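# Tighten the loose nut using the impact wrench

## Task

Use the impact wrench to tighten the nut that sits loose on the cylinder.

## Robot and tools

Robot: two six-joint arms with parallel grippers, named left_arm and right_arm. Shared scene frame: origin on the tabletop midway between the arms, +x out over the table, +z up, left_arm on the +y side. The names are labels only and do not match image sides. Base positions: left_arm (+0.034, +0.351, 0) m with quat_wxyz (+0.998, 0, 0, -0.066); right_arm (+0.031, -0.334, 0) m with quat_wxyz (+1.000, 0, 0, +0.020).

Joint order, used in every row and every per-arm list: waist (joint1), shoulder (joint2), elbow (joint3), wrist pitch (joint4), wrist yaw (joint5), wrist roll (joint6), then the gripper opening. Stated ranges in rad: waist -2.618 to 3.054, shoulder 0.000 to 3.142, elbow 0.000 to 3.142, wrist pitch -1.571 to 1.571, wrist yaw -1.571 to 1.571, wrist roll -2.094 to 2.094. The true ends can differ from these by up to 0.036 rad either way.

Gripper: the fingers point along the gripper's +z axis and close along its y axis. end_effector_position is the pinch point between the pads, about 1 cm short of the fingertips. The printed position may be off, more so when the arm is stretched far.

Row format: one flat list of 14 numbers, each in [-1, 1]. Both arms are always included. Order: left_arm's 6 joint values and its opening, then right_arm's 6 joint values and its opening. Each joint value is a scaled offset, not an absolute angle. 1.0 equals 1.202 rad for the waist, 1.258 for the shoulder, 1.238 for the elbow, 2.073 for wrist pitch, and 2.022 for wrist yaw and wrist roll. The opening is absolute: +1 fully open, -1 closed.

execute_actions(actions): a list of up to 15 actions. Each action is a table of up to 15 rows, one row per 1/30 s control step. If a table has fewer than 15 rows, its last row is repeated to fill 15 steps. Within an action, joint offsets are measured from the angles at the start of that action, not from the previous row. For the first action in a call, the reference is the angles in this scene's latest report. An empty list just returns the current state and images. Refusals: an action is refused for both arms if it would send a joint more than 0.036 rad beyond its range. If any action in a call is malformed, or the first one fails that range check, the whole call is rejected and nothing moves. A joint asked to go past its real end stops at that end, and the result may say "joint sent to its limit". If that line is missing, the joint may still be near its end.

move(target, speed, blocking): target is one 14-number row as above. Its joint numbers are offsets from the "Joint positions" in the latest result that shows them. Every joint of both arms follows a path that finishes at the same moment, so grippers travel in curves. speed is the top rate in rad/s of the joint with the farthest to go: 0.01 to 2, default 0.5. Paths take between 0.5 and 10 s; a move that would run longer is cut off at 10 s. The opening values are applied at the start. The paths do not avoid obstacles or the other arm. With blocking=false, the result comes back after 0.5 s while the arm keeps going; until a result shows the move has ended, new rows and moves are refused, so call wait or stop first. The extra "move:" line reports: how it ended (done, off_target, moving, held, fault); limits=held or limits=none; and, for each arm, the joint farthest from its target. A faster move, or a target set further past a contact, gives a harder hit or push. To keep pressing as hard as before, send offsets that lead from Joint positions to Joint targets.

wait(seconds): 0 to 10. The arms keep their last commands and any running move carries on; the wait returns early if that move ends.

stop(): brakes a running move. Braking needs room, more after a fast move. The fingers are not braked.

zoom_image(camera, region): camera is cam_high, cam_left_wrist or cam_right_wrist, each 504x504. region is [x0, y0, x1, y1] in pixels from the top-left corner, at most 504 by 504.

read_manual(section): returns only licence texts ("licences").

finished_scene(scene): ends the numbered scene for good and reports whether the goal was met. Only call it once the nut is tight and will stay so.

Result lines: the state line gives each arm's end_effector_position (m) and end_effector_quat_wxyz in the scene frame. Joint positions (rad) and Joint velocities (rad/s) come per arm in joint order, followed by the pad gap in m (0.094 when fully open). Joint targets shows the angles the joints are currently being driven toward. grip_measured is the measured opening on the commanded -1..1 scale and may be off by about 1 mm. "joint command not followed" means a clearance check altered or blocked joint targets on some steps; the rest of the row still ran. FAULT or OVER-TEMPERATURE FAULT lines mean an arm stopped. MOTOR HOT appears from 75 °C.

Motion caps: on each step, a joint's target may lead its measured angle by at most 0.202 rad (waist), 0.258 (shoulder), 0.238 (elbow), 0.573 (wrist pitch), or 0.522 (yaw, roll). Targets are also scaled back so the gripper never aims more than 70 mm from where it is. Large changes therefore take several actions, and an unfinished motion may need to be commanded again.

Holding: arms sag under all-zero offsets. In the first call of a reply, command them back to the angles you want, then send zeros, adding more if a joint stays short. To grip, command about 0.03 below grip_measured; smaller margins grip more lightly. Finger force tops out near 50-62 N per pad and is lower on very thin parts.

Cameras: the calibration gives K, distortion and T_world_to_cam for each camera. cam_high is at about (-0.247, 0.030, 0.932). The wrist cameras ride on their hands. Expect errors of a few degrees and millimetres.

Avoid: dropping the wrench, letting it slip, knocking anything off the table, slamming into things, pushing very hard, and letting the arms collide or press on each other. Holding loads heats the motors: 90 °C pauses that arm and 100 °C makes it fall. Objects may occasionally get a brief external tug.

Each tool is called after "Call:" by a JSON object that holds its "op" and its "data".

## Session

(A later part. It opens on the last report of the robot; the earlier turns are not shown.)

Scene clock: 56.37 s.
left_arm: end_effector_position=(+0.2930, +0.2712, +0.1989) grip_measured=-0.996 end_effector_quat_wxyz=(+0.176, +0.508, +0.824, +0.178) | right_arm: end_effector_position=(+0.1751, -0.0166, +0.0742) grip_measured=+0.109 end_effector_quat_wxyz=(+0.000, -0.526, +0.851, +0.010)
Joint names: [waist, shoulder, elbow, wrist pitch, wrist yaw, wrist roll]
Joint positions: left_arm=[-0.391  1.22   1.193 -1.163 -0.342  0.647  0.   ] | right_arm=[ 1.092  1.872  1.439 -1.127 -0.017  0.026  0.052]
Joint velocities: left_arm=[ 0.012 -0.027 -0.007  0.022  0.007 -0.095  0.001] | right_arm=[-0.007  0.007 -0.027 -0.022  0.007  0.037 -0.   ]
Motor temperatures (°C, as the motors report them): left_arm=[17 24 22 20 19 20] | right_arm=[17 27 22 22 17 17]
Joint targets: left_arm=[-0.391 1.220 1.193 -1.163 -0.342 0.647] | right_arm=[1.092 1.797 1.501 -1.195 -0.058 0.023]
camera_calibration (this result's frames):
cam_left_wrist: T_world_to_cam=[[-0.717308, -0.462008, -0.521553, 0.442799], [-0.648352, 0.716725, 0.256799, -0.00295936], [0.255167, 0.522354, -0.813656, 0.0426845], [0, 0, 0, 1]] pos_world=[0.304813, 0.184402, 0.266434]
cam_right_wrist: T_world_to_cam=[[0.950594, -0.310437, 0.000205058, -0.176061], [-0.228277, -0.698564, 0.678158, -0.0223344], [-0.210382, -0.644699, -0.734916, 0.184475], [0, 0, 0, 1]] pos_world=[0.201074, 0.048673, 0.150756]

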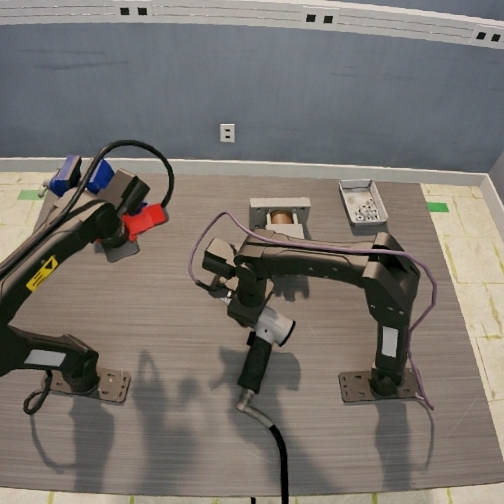

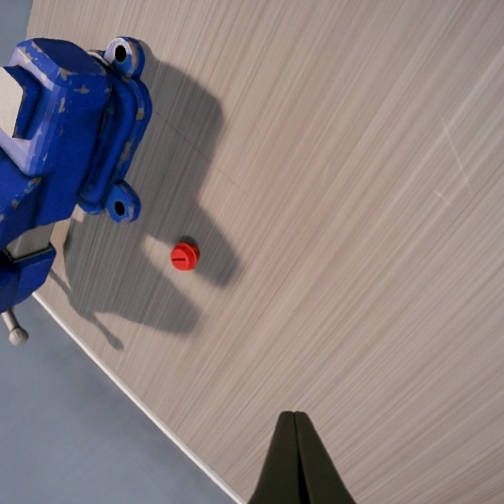

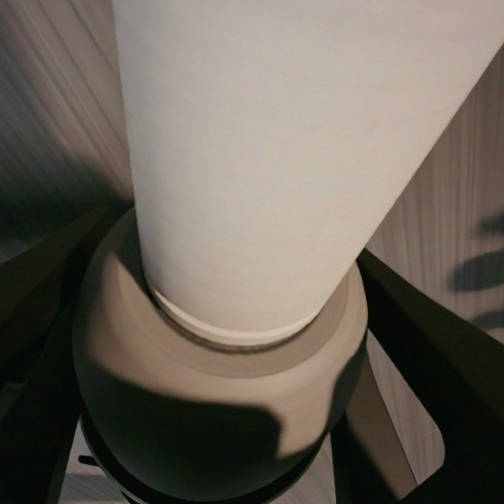

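Call:
{"op": "move", "data": {"target": [0,0,0,0,0,0,-1, 0,0.15,0,0.075,0,0,-0.1], "speed": 0.2}}

Call:
{"op": "move", "data": {"target": [0,0,0,0,0,0,-1, 0,0,0,0,0,0,1]}}

Call:
{"op": "move", "data": {"target": [0,0,0,0,0,0,-1, 0,-0.35,-0.1,-0.15,0,0,1]}}

Scene clock: 65.73 s.
left_arm: end_effector_position=(+0.2930, +0.2712, +0.1989) grip_measured=-0.996 end_effector_quat_wxyz=(+0.176, +0.508, +0.824, +0.178) | right_arm: end_effector_position=(+0.1806, -0.0067, +0.0132) grip_measured=+0.109 end_effector_quat_wxyz=(-0.026, -0.525, +0.851, -0.008)
Joint names: [waist, shoulder, elbow, wrist pitch, wrist yaw, wrist roll]
Joint positions: left_arm=[-0.391  1.22   1.193 -1.163 -0.342  0.647  0.   ] | right_arm=[ 1.09   2.036  1.418 -1.005 -0.015  0.026  0.052]
Joint velocities: left_arm=[-0.012  0.002  0.002 -0.022  0.007 -0.007  0.   ] | right_arm=[-0.002 -0.007  0.012 -0.037  0.007  0.007 -0.   ]
Motor temperatures (°C, as the motors report them): left_arm=[17 24 22 20 19 20] | right_arm=[17 27 22 21 17 17]
Joint targets: left_arm=[-0.391 1.220 1.193 -1.163 -0.342 0.647] | right_arm=[1.092 2.060 1.439 -0.972 -0.016 0.026]
move: off_target (right_arm); limits=none; left_arm: farthest joint: the waist, 0.000 radians from its target (0.000 radians at the start); right_arm: farthest joint: the wrist pitch, 0.033 radians from its target (0.156 radians at the start)
camera_calibration (this result's frames):
cam_left_wrist: T_world_to_cam=[[-0.717308, -0.462008, -0.521553, 0.442799], [-0.648352, 0.716725, 0.256799, -0.00295936], [0.255167, 0.522354, -0.813656, 0.0426845], [0, 0, 0, 1]] pos_world=[0.304813, 0.184402, 0.266434]
cam_right_wrist: T_world_to_cam=[[0.950164, -0.311683, -0.00645276, -0.178012], [-0.210787, -0.657558, 0.723316, 0.0236906], [-0.229689, -0.685909, -0.690487, 0.149786], [0, 0, 0, 1]] pos_world=[0.208539, 0.0628343, 0.0851409]

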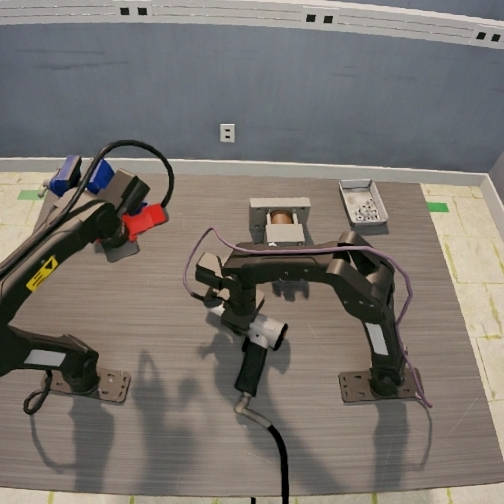

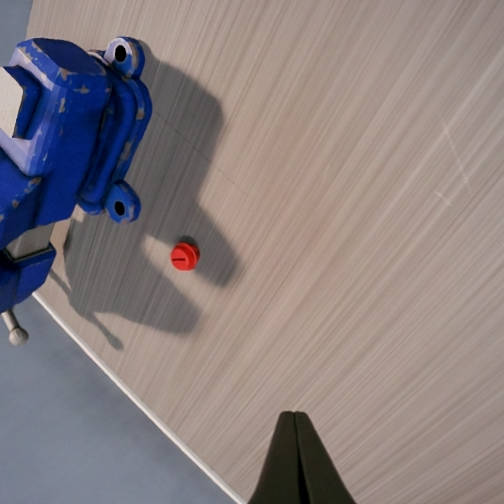

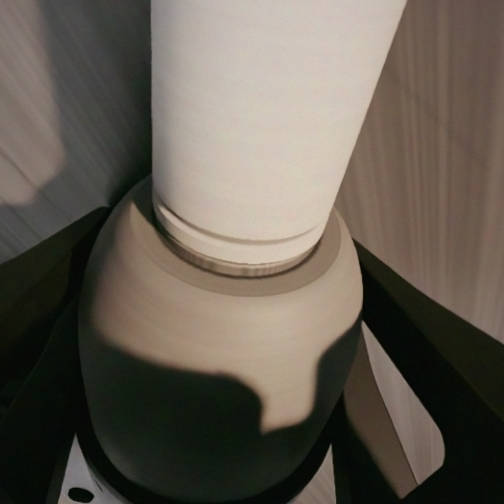

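Scene clock: 66.23 s.
left_arm: end_effector_position=(+0.2930, +0.2712, +0.1989) grip_measured=-0.996 end_effector_quat_wxyz=(+0.176, +0.508, +0.824, +0.178) | right_arm: end_effector_position=(+0.1806, -0.0069, +0.0132) grip_measured=+0.999 end_effector_quat_wxyz=(-0.026, -0.525, +0.851, -0.008)
Joint names: [waist, shoulder, elbow, wrist pitch, wrist yaw, wrist roll]
Joint positions: left_arm=[-0.391  1.22   1.193 -1.163 -0.342  0.647  0.   ] | right_arm=[ 1.09   2.036  1.418 -1.005 -0.015  0.026  0.094]
Joint velocities: left_arm=[-0.007 -0.017 -0.002  0.081 -0.051 -0.037  0.001] | right_arm=[ 0.017 -0.017 -0.012  0.037 -0.007 -0.051 -0.   ]
Motor temperatures (°C, as the motors report them): left_arm=[17 24 22 20 19 20] | right_arm=[17 27 22 21 17 17]
Joint targets: left_arm=[-0.391 1.220 1.193 -1.163 -0.342 0.647] | right_arm=[1.090 2.036 1.418 -1.005 -0.015 0.026]
move: done; limits=none; left_arm: farthest joint: the waist, 0.000 radians from its target (0.000 radians at the start); right_arm: farthest joint: the waist, 0.000 radians from its target (0.000 radians at the start)
camera_calibration (this result's frames):
cam_left_wrist: T_world_to_cam=[[-0.717308, -0.462008, -0.521553, 0.442799], [-0.648352, 0.716725, 0.256799, -0.00295936], [0.255167, 0.522354, -0.813656, 0.0426845], [0, 0, 0, 1]] pos_world=[0.304813, 0.184402, 0.266434]
cam_right_wrist: T_world_to_cam=[[0.950171, -0.31167, -0.006168, -0.178061], [-0.210788, -0.656945, 0.723873, 0.0235453], [-0.229661, -0.686502, -0.689906, 0.149634], [0, 0, 0, 1]] pos_world=[0.208517, 0.0626958, 0.0850914]

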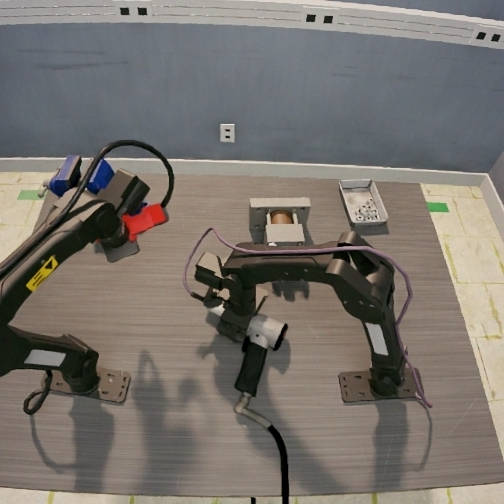

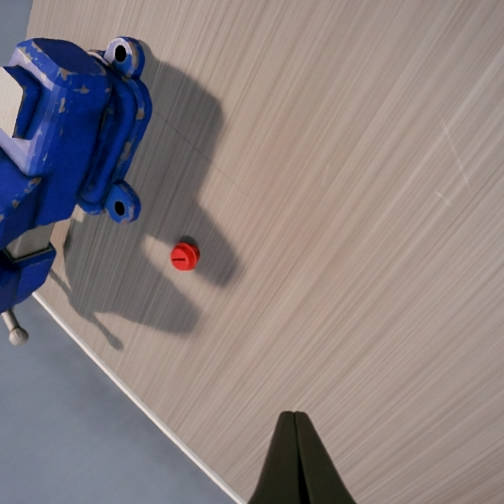

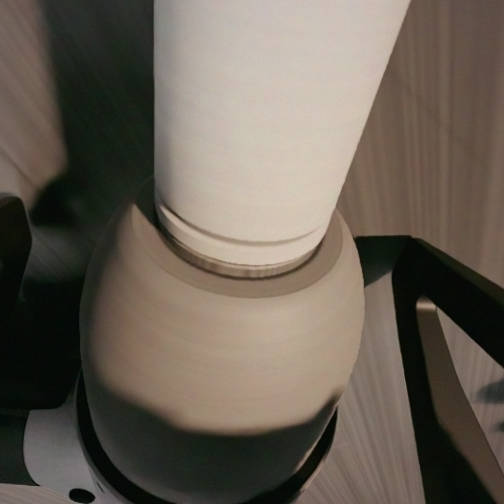

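Scene clock: 67.73 s.
left_arm: end_effector_position=(+0.2930, +0.2712, +0.1989) grip_measured=-0.996 end_effector_quat_wxyz=(+0.176, +0.508, +0.824, +0.178) | right_arm: end_effector_position=(+0.1453, -0.0818, +0.1207) grip_measured=+0.999 end_effector_quat_wxyz=(-0.012, -0.525, +0.851, +0.001)
Joint names: [waist, shoulder, elbow, wrist pitch, wrist yaw, wrist roll]
Joint positions: left_arm=[-0.391  1.22   1.193 -1.163 -0.342  0.647  0.   ] | right_arm=[ 1.09   1.608  1.314 -1.296 -0.015  0.026  0.094]
Joint velocities: left_arm=[ 0.007 -0.017 -0.002 -0.066 -0.037 -0.051  0.   ] | right_arm=[-0.002  0.012 -0.012  0.037 -0.022 -0.022  0.   ]
Motor temperatures (°C, as the motors report them): left_arm=[17 24 22 20 19 20] | right_arm=[17 27 22 21 17 17]
Joint targets: left_arm=[-0.391 1.220 1.193 -1.163 -0.342 0.647] | right_arm=[1.090 1.596 1.294 -1.316 -0.015 0.026]
move: done; limits=none; left_arm: farthest joint: the waist, 0.000 radians from its target (0.000 radians at the start); right_arm: farthest joint: the elbow, 0.020 radians from its target (0.123 radians at the start)
camera_calibration (this result's frames):
cam_left_wrist: T_world_to_cam=[[-0.717308, -0.462008, -0.521553, 0.442799], [-0.648352, 0.716725, 0.256799, -0.00295936], [0.255167, 0.522354, -0.813656, 0.0426845], [0, 0, 0, 1]] pos_world=[0.304813, 0.184402, 0.266434]
cam_right_wrist: T_world_to_cam=[[0.95023, -0.311543, -0.00196606, -0.16778], [-0.221191, -0.679066, 0.69996, -0.108259], [-0.219403, -0.664688, -0.714179, 0.167453], [0, 0, 0, 1]] pos_world=[0.172224, -0.0144814, 0.195039]

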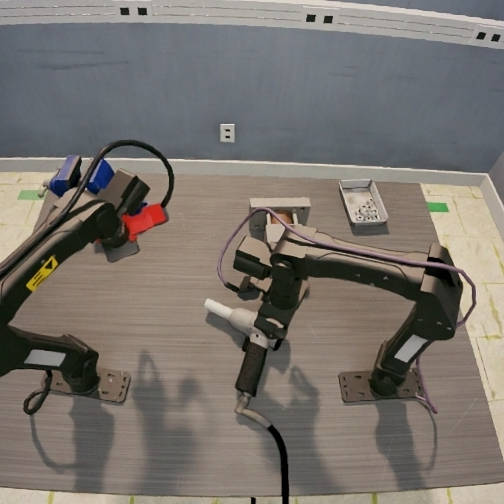

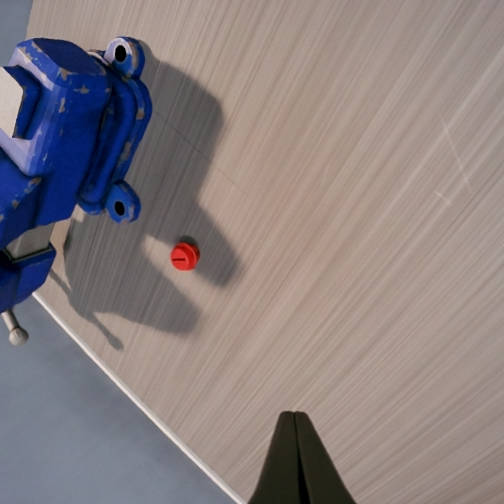

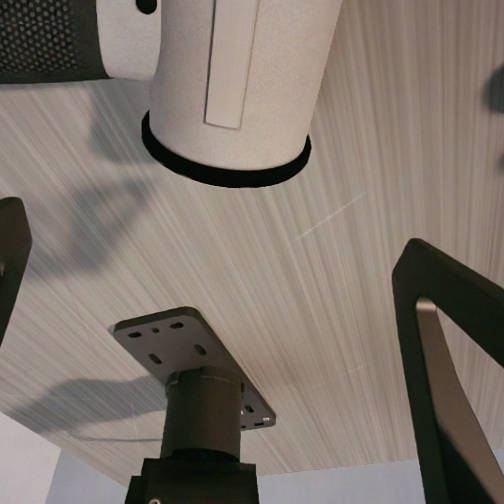

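Call:
{"op": "move", "data": {"target": [0,0,0,0,0,0,-1, 0,0.03,-0.276,0.195,0,0,1], "speed": 0.3}}

Scene clock: 78.77 s.
left_arm: end_effector_position=(+0.2930, +0.2712, +0.1989) grip_measured=-0.996 end_effector_quat_wxyz=(+0.176, +0.508, +0.824, +0.178) | right_arm: end_effector_position=(+0.1414, -0.0902, +0.0349) grip_measured=+0.999 end_effector_quat_wxyz=(-0.004, -0.525, +0.851, +0.006)
Joint names: [waist, shoulder, elbow, wrist pitch, wrist yaw, wrist roll]
Joint positions: left_arm=[-0.391  1.22   1.193 -1.163 -0.342  0.647  0.   ] | right_arm=[ 1.09   1.63   0.987 -0.928 -0.015  0.026  0.094]
Joint velocities: left_arm=[-0.002 -0.017  0.002 -0.022  0.007 -0.007  0.   ] | right_arm=[-0.007  0.002  0.007 -0.11  -0.022  0.007 -0.001]
Motor temperatures (°C, as the motors report them): left_arm=[17 24 22 21 19 19] | right_arm=[17 24 20 21 17 17]
Joint targets: left_arm=[-0.391 1.220 1.193 -1.163 -0.342 0.647] | right_arm=[1.090 1.645 0.973 -0.892 -0.015 0.026]
move: off_target (right_arm); limits=none; left_arm: farthest joint: the waist, 0.000 radians from its target (0.000 radians at the start); right_arm: farthest joint: the wrist pitch, 0.036 radians from its target (0.405 radians at the start)
camera_calibration (this result's frames):
cam_left_wrist: T_world_to_cam=[[-0.717308, -0.462008, -0.521553, 0.442799], [-0.648352, 0.716725, 0.256799, -0.00295936], [0.255167, 0.522354, -0.813656, 0.0426845], [0, 0, 0, 1]] pos_world=[0.304813, 0.184402, 0.266434]
cam_right_wrist: T_world_to_cam=[[0.950236, -0.311529, 0.000322956, -0.166885], [-0.226706, -0.690793, 0.686593, -0.0546608], [-0.213671, -0.652499, -0.727042, 0.100464], [0, 0, 0, 1]] pos_world=[0.167655, -0.0241961, 0.110625]

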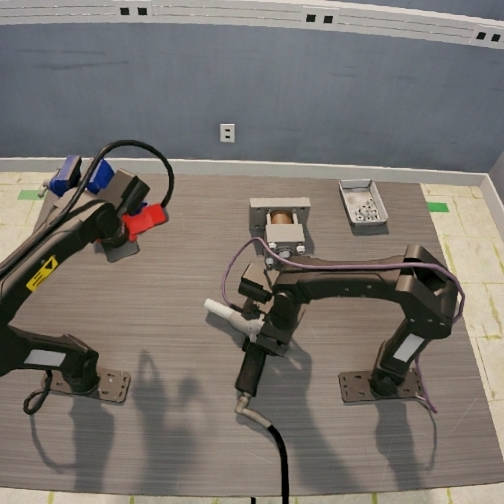

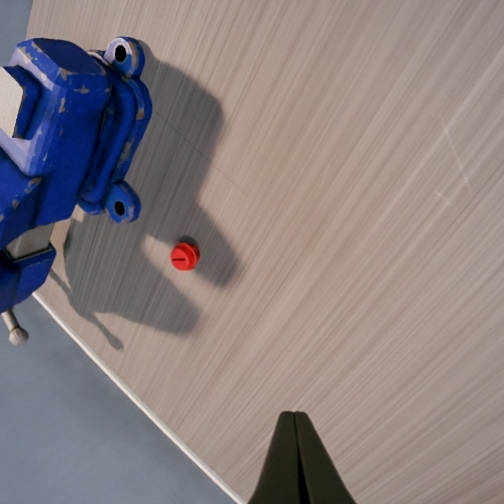

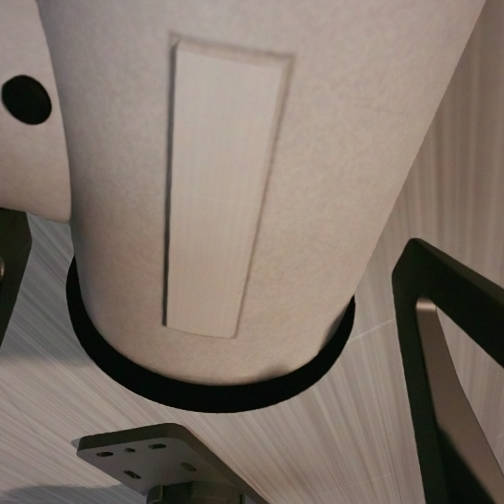

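Lower a bit more and close, then lift.

Call:
{"op": "execute_actions", "data": {"actions": [[[0,0,0,0,0,0,-1, 0,0.012,-0.04,0.02,0,0,1]],[[0,0,0,0,0,0,-1, 0,0,0,0,0,0,0.6]],[[0,0,0,0,0,0,-1, 0,0,0,0,0,0,0.2]],[[0,0,0,0,0,0,-1, 0,0,0,0,0,0,0.2]]]}}

Call:
{"op": "execute_actions", "data": {"actions": [[[0,0,0,0,0,0,-1, 0,-0.03,0.06,-0.03,0,0,0.2],[0,0,0,0,0,0,-1, 0,-0.04,0.09,-0.04,0,0,0.2]],[[0,0,0,0,0,0,-1, 0,-0.04,0.1,-0.05,0,0,0.2]],[[0,0,0,0,0,0,-1, 0,-0.04,0.1,-0.05,0,0,0.2]],[[0,0,0,0,0,0,-1, 0,-0.04,0.1,-0.05,0,0,0.2]],[[0,0,0,0,0,0,-1, 0,-0.04,0.05,-0.02,0,0,0.2]]]}}

Scene clock: 84.33 s.
left_arm: end_effector_position=(+0.2930, +0.2712, +0.1989) grip_measured=-0.996 end_effector_quat_wxyz=(+0.176, +0.508, +0.824, +0.178) | right_arm: end_effector_position=(+0.1378, -0.0962, +0.0264) grip_measured=+0.385 end_effector_quat_wxyz=(-0.010, -0.525, +0.851, +0.004)
Joint names: [waist, shoulder, elbow, wrist pitch, wrist yaw, wrist roll]
Joint positions: left_arm=[-0.391  1.22   1.193 -1.163 -0.342  0.647  0.   ] | right_arm=[ 1.091  1.63   0.95  -0.904 -0.018  0.025  0.065]
Joint velocities: left_arm=[-0.002  0.002 -0.007  0.051  0.037 -0.022 -0.001] | right_arm=[ 0.007 -0.007 -0.007 -0.081 -0.037 -0.022  0.001]
Motor temperatures (°C, as the motors report them): left_arm=[17 24 22 21 19 19] | right_arm=[17 23 20 21 17 17]
Joint targets: left_arm=[-0.391 1.220 1.193 -1.163 -0.342 0.647] | right_arm=[1.091 1.630 0.950 -0.904 -0.018 0.025]
camera_calibration (this result's frames):
cam_left_wrist: T_world_to_cam=[[-0.717308, -0.462008, -0.521553, 0.442799], [-0.648352, 0.716725, 0.256799, -0.00295936], [0.255167, 0.522354, -0.813656, 0.0426845], [0, 0, 0, 1]] pos_world=[0.304813, 0.184402, 0.266434]
cam_right_wrist: T_world_to_cam=[[0.950567, -0.310485, -0.00463381, -0.16514], [-0.220088, -0.68419, 0.695302, -0.0542911], [-0.219051, -0.659912, -0.718703, 0.0894303], [0, 0, 0, 1]] pos_world=[0.164618, -0.0294029, 0.101257]

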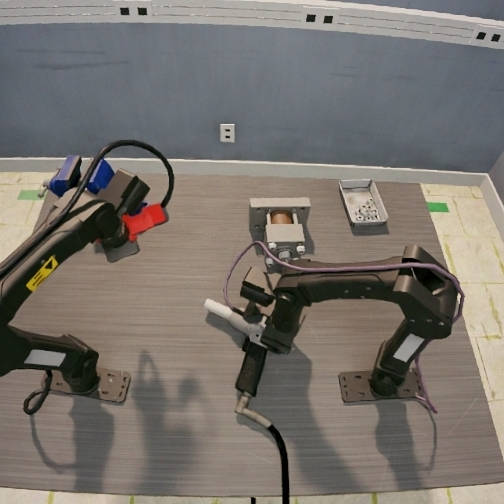

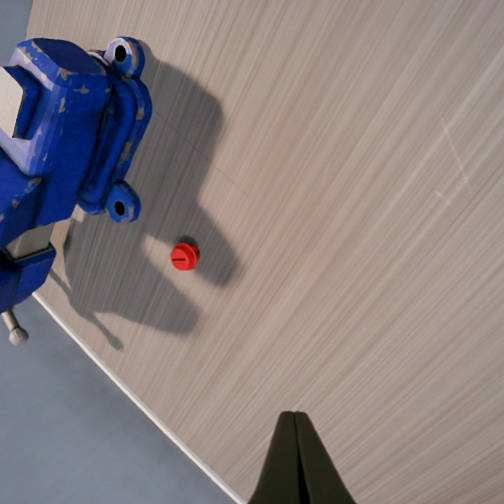

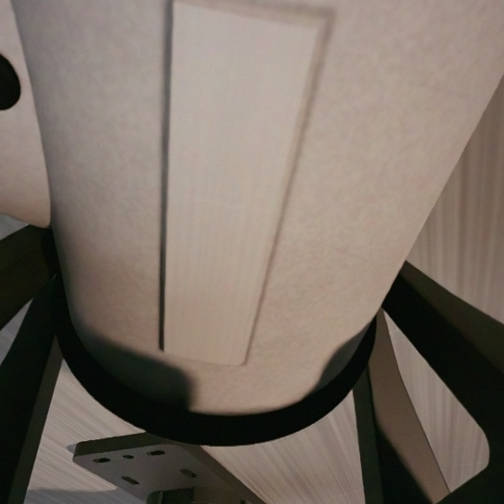

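Scene clock: 86.83 s.
left_arm: end_effector_position=(+0.2930, +0.2712, +0.1989) grip_measured=-0.996 end_effector_quat_wxyz=(+0.176, +0.508, +0.824, +0.178) | right_arm: end_effector_position=(+0.1516, -0.1009, +0.0915) grip_measured=+0.385 end_effector_quat_wxyz=(-0.022, -0.525, +0.849, -0.052)
Joint names: [waist, shoulder, elbow, wrist pitch, wrist yaw, wrist roll]
Joint positions: left_arm=[-0.391  1.22   1.193 -1.163 -0.342  0.647  0.   ] | right_arm=[ 1.091  1.635  1.221 -1.25   0.063  0.028  0.065]
Joint velocities: left_arm=[-0.012  0.007 -0.017  0.022 -0.007  0.037 -0.001] | right_arm=[-0.002 -0.007 -0.022  0.022  0.051 -0.066 -0.   ]
Motor temperatures (°C, as the motors report them): left_arm=[17 24 22 21 19 19] | right_arm=[17 23 20 21 17 17]
Joint targets: left_arm=[-0.391 1.220 1.193 -1.163 -0.342 0.647] | right_arm=[1.091 1.584 1.283 -1.274 0.054 0.028]
camera_calibration (this result's frames):
cam_left_wrist: T_world_to_cam=[[-0.717308, -0.462008, -0.521553, 0.442799], [-0.648352, 0.716725, 0.256799, -0.00295936], [0.255167, 0.522354, -0.813656, 0.0426845], [0, 0, 0, 1]] pos_world=[0.304813, 0.184402, 0.266434]
cam_right_wrist: T_world_to_cam=[[0.949724, -0.305965, 0.0664132, -0.185389], [-0.248263, -0.606696, 0.755172, -0.0930761], [-0.190763, -0.733693, -0.652153, 0.118306], [0, 0, 0, 1]] pos_world=[0.175529, -0.0263909, 0.159755]

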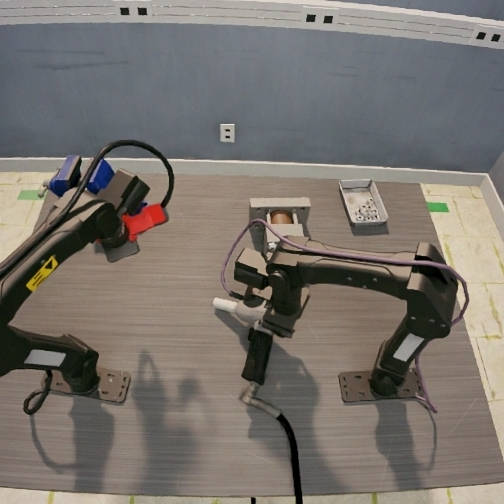

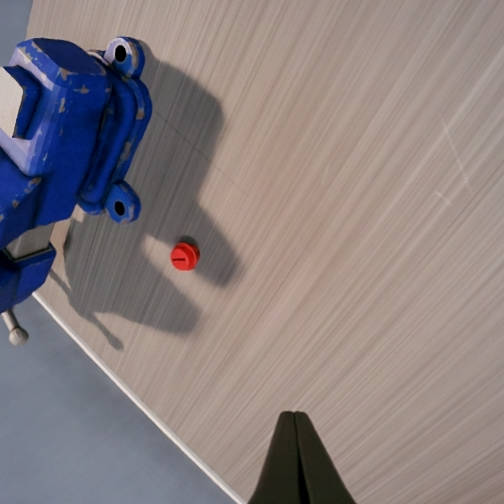

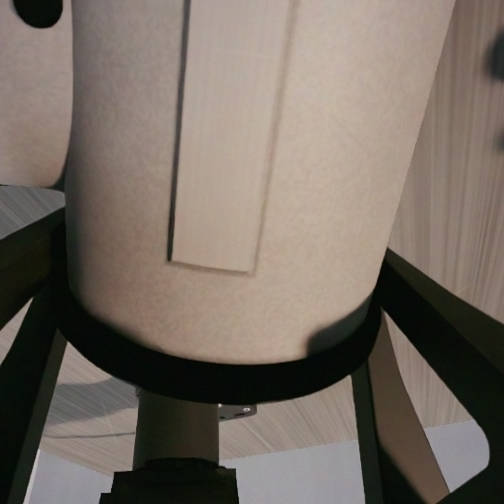

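Call:
{"op": "move", "data": {"target": [-0.2,0,0,0,0.17,-0.32,-1, 0.05,-0.30,-0.23,0.068,-0.05,0,0.2], "speed": 0.3}}

Call:
{"op": "move", "data": {"target": [0,0,0,0,0,0,-1, 0,-0.04,0.04,0.01,0,0.57,0.2], "speed": 0.3}}

Scene clock: 102.57 s.
left_arm: end_effector_position=(+0.2304, +0.1685, +0.1893) grip_measured=-0.996 end_effector_quat_wxyz=(+0.177, +0.365, +0.912, -0.067) | right_arm: end_effector_position=(+0.1068, -0.1467, +0.0828) grip_measured=+0.385 end_effector_quat_wxyz=(-0.001, -0.543, +0.839, -0.001)
Joint names: [waist, shoulder, elbow, wrist pitch, wrist yaw, wrist roll]
Joint positions: left_arm=[-0.622  1.22   1.193 -1.163 -0.005  0.007  0.   ] | right_arm=[ 1.14   1.319  0.907 -1.162  0.001  0.032  0.065]
Joint velocities: left_arm=[-0.002 -0.017 -0.002 -0.037 -0.051  0.037 -0.001] | right_arm=[ 0.002 -0.007  0.017 -0.007 -0.007 -0.007  0.001]
Motor temperatures (°C, as the motors report them): left_arm=[17 24 22 21 19 19] | right_arm=[17 24 22 21 17 17]
Joint targets: left_arm=[-0.631 1.220 1.193 -1.163 0.002 -0.000] | right_arm=[1.151 1.257 0.936 -1.109 -0.038 0.028]
move: off_target (right_arm); limits=none; left_arm: farthest joint: the waist, 0.010 radians from its target (0.240 radians at the start); right_arm: farthest joint: the shoulder, 0.061 radians from its target (0.377 radians at the start)
camera_calibration (this result's frames):
cam_left_wrist: T_world_to_cam=[[-0.631223, -0.774201, -0.0465933, 0.288234], [-0.774791, 0.626679, 0.0834977, 0.109638], [-0.0354449, 0.0888058, -0.995418, 0.278949], [0, 0, 0, 1]] pos_world=[0.276773, 0.129671, 0.281946]
cam_right_wrist: T_world_to_cam=[[0.962774, -0.269835, 0.0159604, -0.148195], [-0.20602, -0.694294, 0.689574, -0.137327], [-0.17499, -0.667192, -0.72404, 0.0845558], [0, 0, 0, 1]] pos_world=[0.129182, -0.0789184, 0.158284]

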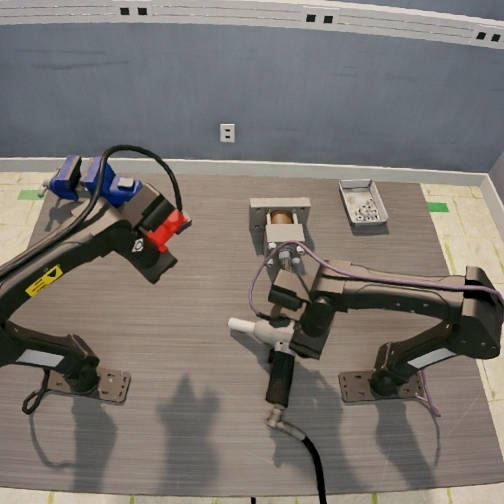

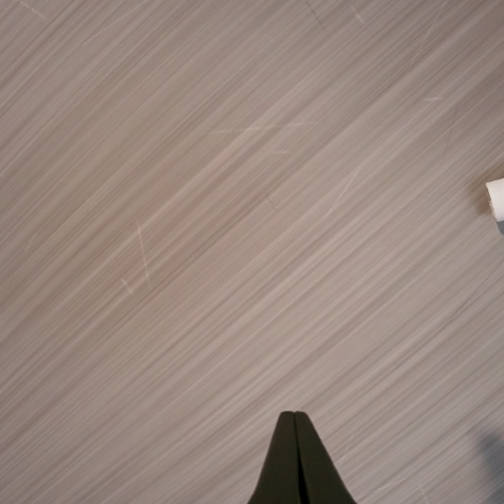

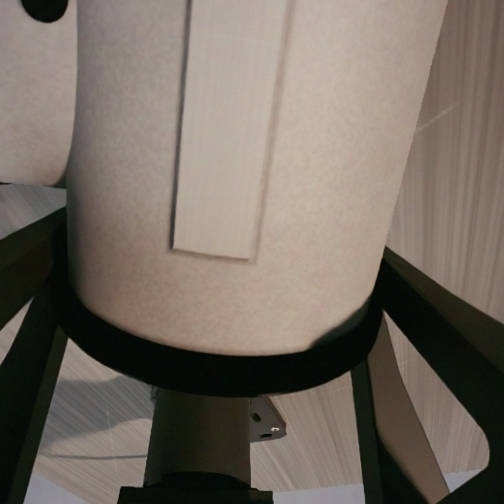

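Scene clock: 107.00 s.
left_arm: end_effector_position=(+0.2304, +0.1685, +0.1893) grip_measured=-0.996 end_effector_quat_wxyz=(+0.177, +0.365, +0.912, -0.067) | right_arm: end_effector_position=(+0.1029, -0.1549, +0.0755) grip_measured=+0.384 end_effector_quat_wxyz=(-0.011, -0.031, +0.999, -0.022)
Joint names: [waist, shoulder, elbow, wrist pitch, wrist yaw, wrist roll]
Joint positions: left_arm=[-0.622  1.22   1.193 -1.163 -0.005  0.007  0.   ] | right_arm=[ 1.14   1.334  0.888 -1.173 -0.002  1.119  0.065]
Joint velocities: left_arm=[-0.007 -0.002 -0.002  0.007  0.022 -0.022 -0.001] | right_arm=[ 0.002 -0.007  0.007 -0.037 -0.037 -0.037 -0.   ]
Motor temperatures (°C, as the motors report them): left_arm=[17 24 22 21 19 19] | right_arm=[17 23 22 21 17 17]
Joint targets: left_arm=[-0.622 1.220 1.193 -1.163 -0.005 0.007] | right_arm=[1.140 1.269 0.957 -1.141 0.001 1.185]
move: off_target (right_arm); limits=none; left_arm: farthest joint: the waist, 0.000 radians from its target (0.000 radians at the start); right_arm: farthest joint: the elbow, 0.069 radians from its target (0.049 radians at the start)
camera_calibration (this result's frames):
cam_left_wrist: T_world_to_cam=[[-0.631223, -0.774201, -0.0465933, 0.288234], [-0.774791, 0.626679, 0.0834977, 0.109638], [-0.0354449, 0.0888058, -0.995418, 0.278949], [0, 0, 0, 1]] pos_world=[0.276773, 0.129671, 0.281946]
cam_right_wrist: T_world_to_cam=[[0.209372, -0.976348, 0.0539266, -0.18126], [-0.69805, -0.110618, 0.707453, 0.000873187], [-0.684755, -0.185764, -0.7047, 0.198622], [0, 0, 0, 1]] pos_world=[0.174568, -0.139979, 0.149126]

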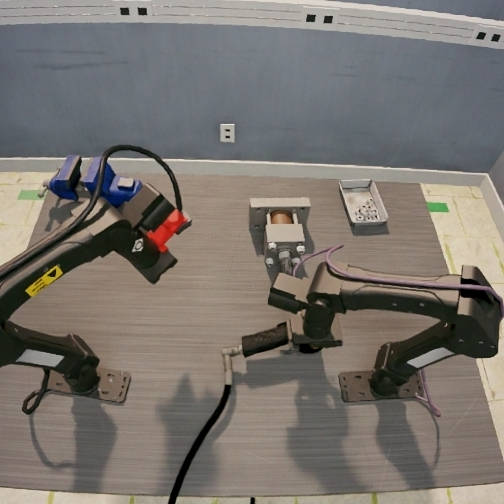

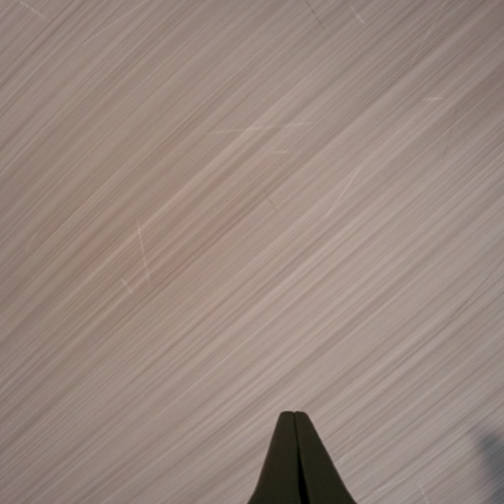

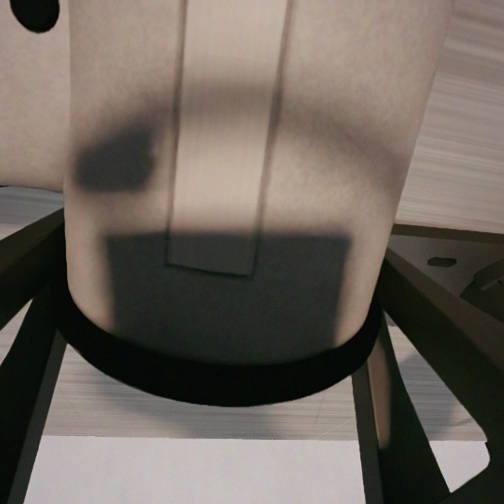

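Call:
{"op": "move", "data": {"target": [-0.363,0.3,-0.44,1.0,0,-0.6,0.1, 0,-0.052,0.056,0.03,0,0.03,0.2], "speed": 0.8}}

Scene clock: 127.57 s.
left_arm: end_effector_position=(+0.2145, -0.0798, +0.1984) grip_measured=+0.099 end_effector_quat_wxyz=(+0.254, -0.013, +0.735, -0.629) | right_arm: end_effector_position=(+0.1026, -0.1537, +0.0786) grip_measured=+0.384 end_effector_quat_wxyz=(-0.010, -0.029, +0.999, -0.016)
Joint names: [waist, shoulder, elbow, wrist pitch, wrist yaw, wrist roll]
Joint positions: left_arm=[-1.046  1.6    0.651  0.868 -0.01  -1.205  0.052] | right_arm=[ 1.14   1.324  0.893 -1.177 -0.006  1.124  0.065]
Joint velocities: left_arm=[-0.002 -0.007  0.007 -0.007 -0.066 -0.007 -0.001] | right_arm=[-0.012 -0.022  0.012  0.022  0.007  0.037 -0.001]
Motor temperatures (°C, as the motors report them): left_arm=[17 24 22 22 19 19] | right_arm=[17 23 23 21 17 18]
Joint targets: left_arm=[-1.058 1.597 0.648 0.910 -0.005 -1.206] | right_arm=[1.140 1.269 0.957 -1.110 -0.002 1.180]
move: off_target (left_arm, right_arm); limits=none; left_arm: farthest joint: the wrist pitch, 0.042 radians from its target (2.073 radians at the start); right_arm: farthest joint: the wrist pitch, 0.067 radians from its target (0.062 radians at the start)
camera_calibration (this result's frames):
cam_left_wrist: T_world_to_cam=[[-0.22577, -0.248703, 0.9419, -0.154721], [-0.973521, 0.0931773, -0.208746, 0.310197], [-0.0358479, -0.964088, -0.263154, 0.0802565], [0, 0, 0, 1]] pos_world=[0.269929, 0.00999144, 0.231604]
cam_right_wrist: T_world_to_cam=[[0.204703, -0.977889, 0.0427773, -0.179116], [-0.699187, -0.115498, 0.705548, -0.00186975], [-0.685007, -0.174337, -0.707369, 0.202858], [0, 0, 0, 1]] pos_world=[0.174317, -0.140006, 0.152477]

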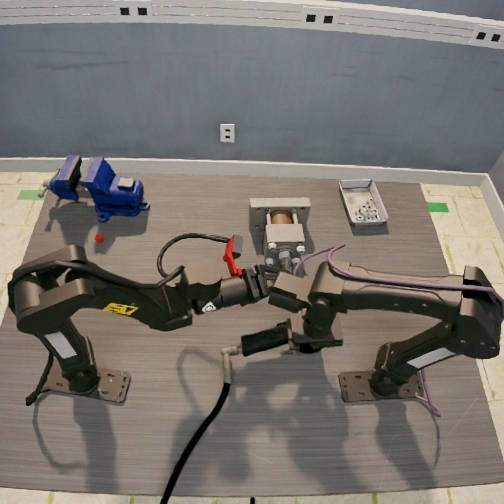

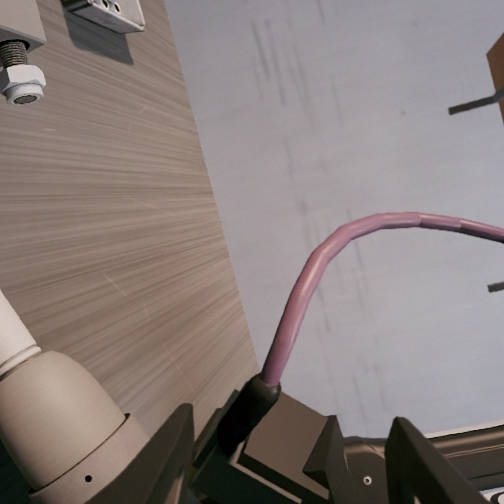

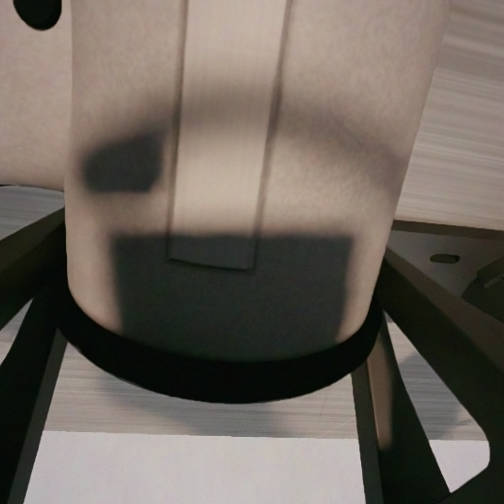

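Good view direction. Lower left.

Call:
{"op": "move", "data": {"target": [0,0.365,0,0.135,0,0,0.1, 0,-0.044,0.052,0.04,0,0.03,0.2], "speed": 0.4}}

Scene clock: 132.70 s.
left_arm: end_effector_position=(+0.2203, -0.0932, +0.0503) grip_measured=+0.099 end_effector_quat_wxyz=(+0.225, -0.015, +0.799, -0.557) | right_arm: end_effector_position=(+0.1009, -0.1528, +0.0766) grip_measured=+0.384 end_effector_quat_wxyz=(-0.017, -0.026, +0.999, -0.017)
Joint names: [waist, shoulder, elbow, wrist pitch, wrist yaw, wrist roll]
Joint positions: left_arm=[-1.046  2.061  0.651  1.129 -0.011 -1.208  0.052] | right_arm=[ 1.14   1.334  0.893 -1.174 -0.017  1.128  0.065]
Joint velocities: left_arm=[-0.002 -0.012  0.007  0.022 -0.022 -0.051  0.   ] | right_arm=[ 0.002  0.002 -0.007 -0.007  0.007  0.066 -0.001]
Motor temperatures (°C, as the motors report them): left_arm=[17 24 22 24 19 19] | right_arm=[17 23 23 21 17 18]
Joint targets: left_arm=[-1.046 2.059 0.651 1.148 -0.010 -1.205] | right_arm=[1.140 1.269 0.958 -1.094 -0.006 1.185]
move: off_target (right_arm); limits=none; left_arm: farthest joint: the wrist pitch, 0.019 radians from its target (0.279 radians at the start); right_arm: farthest joint: the wrist pitch, 0.080 radians from its target (0.083 radians at the start)
camera_calibration (this result's frames):
cam_left_wrist: T_world_to_cam=[[-0.152618, -0.419059, 0.89504, -0.0469468], [-0.98635, 0.121235, -0.111425, 0.286686], [-0.0618166, -0.899829, -0.431842, 0.0487821], [0, 0, 0, 1]] pos_world=[0.278624, -0.0105344, 0.0950295]
cam_right_wrist: T_world_to_cam=[[0.20034, -0.978779, 0.0430652, -0.177476], [-0.690542, -0.109888, 0.714896, -0.00231393], [-0.694993, -0.172961, -0.697904, 0.200913], [0, 0, 0, 1]] pos_world=[0.173591, -0.139214, 0.149515]

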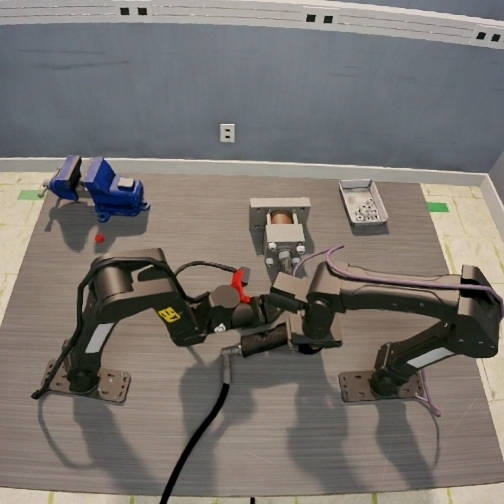

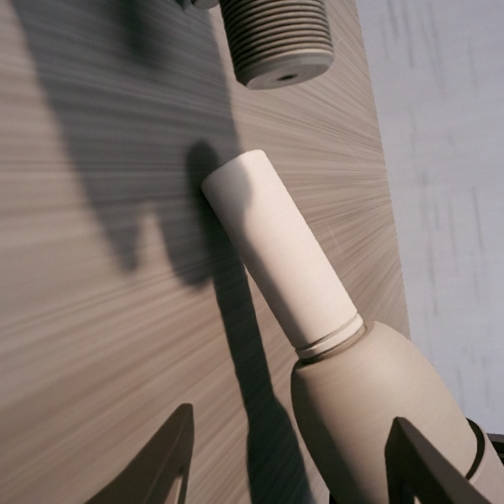

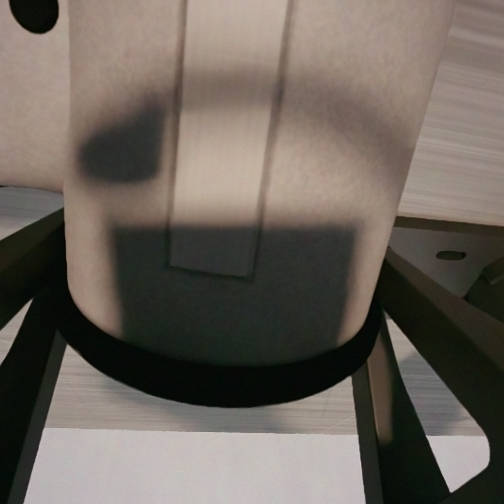

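Call:
{"op": "execute_actions", "data": {"actions": [[[-0.01,-0.045,0,0,0,0,1, 0,-0.052,0.052,0.04,0,0.028,0.2]],[[0,0.03,0.1,-0.035,0,0,1, 0,-0.052,0.052,0.04,0,0.028,0.2]],[[0,0.035,0.1,-0.04,0,0,1, 0,-0.052,0.052,0.04,0,0.028,0.2]]]}}

Scene clock: 139.90 s.
left_arm: end_effector_position=(+0.2360, -0.1357, +0.0674) grip_measured=+1.000 end_effector_quat_wxyz=(+0.224, -0.016, +0.795, -0.564) | right_arm: end_effector_position=(+0.1007, -0.1520, +0.0766) grip_measured=+0.384 end_effector_quat_wxyz=(-0.017, -0.024, +0.999, -0.015)
Joint names: [waist, shoulder, elbow, wrist pitch, wrist yaw, wrist roll]
Joint positions: left_arm=[-1.049  2.098  0.849  0.982 -0.009 -1.216  0.094] | right_arm=[ 1.14   1.334  0.893 -1.171 -0.02   1.133  0.065]
Joint velocities: left_arm=[ 0.022  0.002 -0.012  0.007  0.007 -0.081  0.   ] | right_arm=[ 0.017 -0.002  0.007 -0.037 -0.037  0.022  0.   ]
Motor temperatures (°C, as the motors report them): left_arm=[17 25 22 25 19 19] | right_arm=[17 23 23 21 17 18]
Joint targets: left_arm=[-1.049 2.097 0.875 0.977 -0.009 -1.214] | right_arm=[1.140 1.269 0.957 -1.089 -0.019 1.187]
camera_calibration (this result's frames):
cam_left_wrist: T_world_to_cam=[[-0.151615, -0.404935, 0.901687, -0.0764112], [-0.986329, 0.121568, -0.111253, 0.309296], [-0.0645659, -0.906228, -0.417831, 0.017694], [0, 0, 0, 1]] pos_world=[0.294625, -0.0525072, 0.110702]
cam_right_wrist: T_world_to_cam=[[0.196176, -0.979772, 0.0395306, -0.176121], [-0.690075, -0.109306, 0.715436, -0.00234163], [-0.696643, -0.16763, -0.697559, 0.201855], [0, 0, 0, 1]] pos_world=[0.173556, -0.138977, 0.149443]

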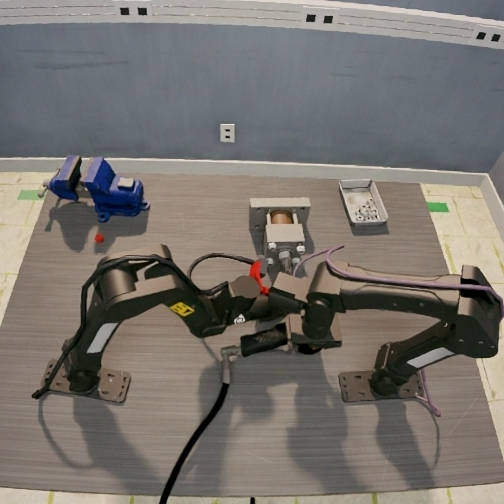

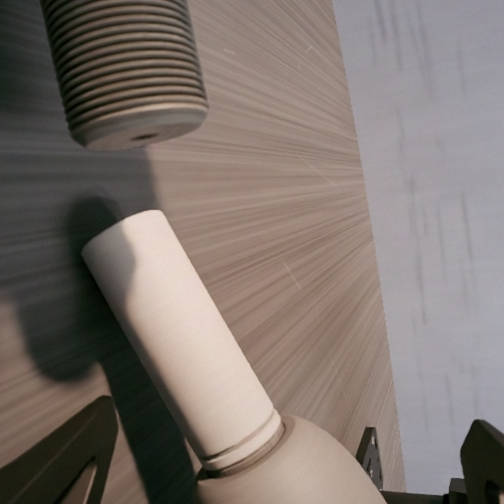

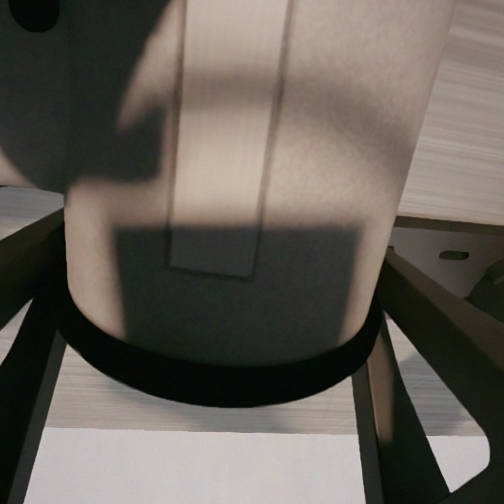

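Call:
{"op": "execute_actions", "data": {"actions": [[[-0.02,0.033,0.095,-0.027,0,0,1, 0,-0.052,0.052,0.04,0.01,0.028,0.2]],[[-0.015,0.033,0.095,-0.027,0,0,1, 0,-0.052,0.052,0.04,0.01,0.028,0.2]]]}}

Scene clock: 146.53 s.
left_arm: end_effector_position=(+0.2422, -0.1721, +0.0673) grip_measured=+1.000 end_effector_quat_wxyz=(+0.218, -0.014, +0.798, -0.562) | right_arm: end_effector_position=(+0.1034, -0.1573, +0.0807) grip_measured=+0.385 end_effector_quat_wxyz=(-0.005, -0.008, +1.000, -0.019)
Joint names: [waist, shoulder, elbow, wrist pitch, wrist yaw, wrist roll]
Joint positions: left_arm=[-1.064  2.178  1.019  0.882 -0.012 -1.222  0.094] | right_arm=[ 1.14   1.312  0.893 -1.191  0.006  1.165  0.065]
Joint velocities: left_arm=[ 0.007 -0.002 -0.007  0.007 -0.037 -0.022  0.   ] | right_arm=[ 0.007  0.002 -0.042 -0.037  0.022 -0.037  0.   ]
Motor temperatures (°C, as the motors report them): left_arm=[17 26 22 26 19 19] | right_arm=[17 23 24 21 17 18]
Joint targets: left_arm=[-1.076 2.182 1.052 0.882 -0.014 -1.216] | right_arm=[1.140 1.257 0.957 -1.096 0.011 1.201]
camera_calibration (this result's frames):
cam_left_wrist: T_world_to_cam=[[-0.148588, -0.408489, 0.900588, -0.0913187], [-0.985854, 0.132608, -0.102507, 0.320997], [-0.0775524, -0.903079, -0.422414, -0.0108955], [0, 0, 0, 1]] pos_world=[0.302042, -0.0897091, 0.110543]
cam_right_wrist: T_world_to_cam=[[0.164182, -0.985077, 0.0516492, -0.180575], [-0.711393, -0.08197, 0.697998, 0.00396048], [-0.683348, -0.151341, -0.714235, 0.208213], [0, 0, 0, 1]] pos_world=[0.174747, -0.146045, 0.155276]

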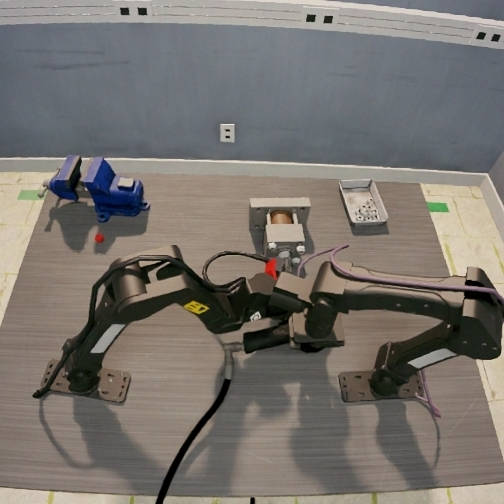

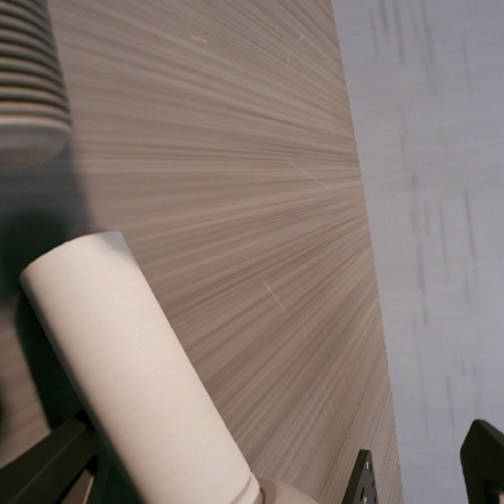

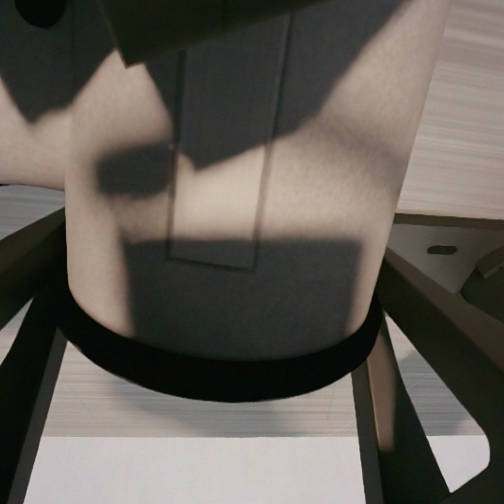

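Call:
{"op": "execute_actions", "data": {"actions": [[[0,0,0.03,0.03,0,0,0.85, 0,-0.03,0.04,0.045,0,0.0,0.2]],[[0,0,0.03,0.04,0,0,0.7, 0,-0.03,0.04,0.045,0,0,0.2]],[[0,0,0.03,0.04,0,0,0.55, 0,-0.03,0.04,0.045,0,0,0.2]],[[0,0,0.03,0.03,0,0,0.4, 0,-0.03,0.04,0.045,0,0,0.2]]]}}

Scene clock: 151.83 s.
left_arm: end_effector_position=(+0.2438, -0.1710, +0.0551) grip_measured=+0.402 end_effector_quat_wxyz=(+0.194, -0.051, +0.799, -0.567) | right_arm: end_effector_position=(+0.1007, -0.1621, +0.0809) grip_measured=+0.385 end_effector_quat_wxyz=(-0.011, -0.020, +0.999, -0.028)
Joint names: [waist, shoulder, elbow, wrist pitch, wrist yaw, wrist roll]
Joint positions: left_arm=[-1.062  2.21   1.019  0.904 -0.017 -1.31   0.066] | right_arm=[ 1.14   1.312  0.893 -1.212  0.002  1.142  0.065]
Joint velocities: left_arm=[ 0.002  0.012 -0.007  0.007 -0.037 -0.007  0.   ] | right_arm=[ 0.007 -0.027 -0.007  0.007 -0.022  0.007  0.   ]
Motor temperatures (°C, as the motors report them): left_arm=[17 27 23 27 19 19] | right_arm=[17 23 23 21 17 18]
Joint targets: left_arm=[-1.064 2.203 1.056 0.964 -0.018 -1.274] | right_arm=[1.140 1.274 0.942 -1.109 0.003 1.142]
camera_calibration (this result's frames):
cam_left_wrist: T_world_to_cam=[[-0.0630265, -0.391722, 0.917923, -0.0986248], [-0.994583, 0.100834, -0.0252596, 0.313654], [-0.0826628, -0.914542, -0.395955, -0.0171647], [0, 0, 0, 1]] pos_world=[0.30432, -0.0859582, 0.0916563]
cam_right_wrist: T_world_to_cam=[[0.187224, -0.980003, 0.0673867, -0.187587], [-0.700442, -0.0850894, 0.708619, -0.000992064], [-0.688715, -0.179871, -0.702366, 0.200816], [0, 0, 0, 1]] pos_world=[0.172731, -0.1478, 0.15439]

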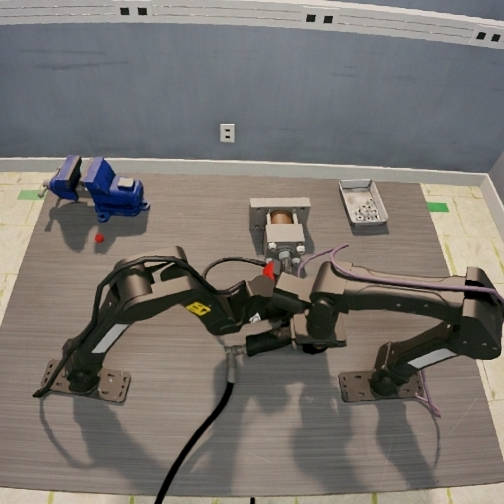

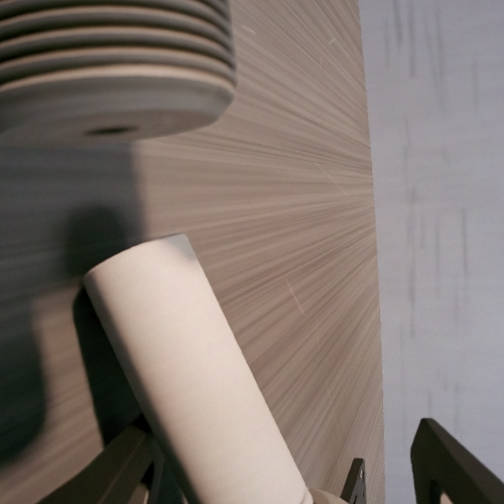

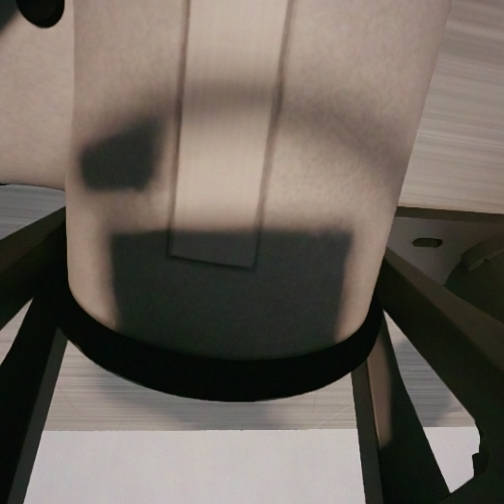

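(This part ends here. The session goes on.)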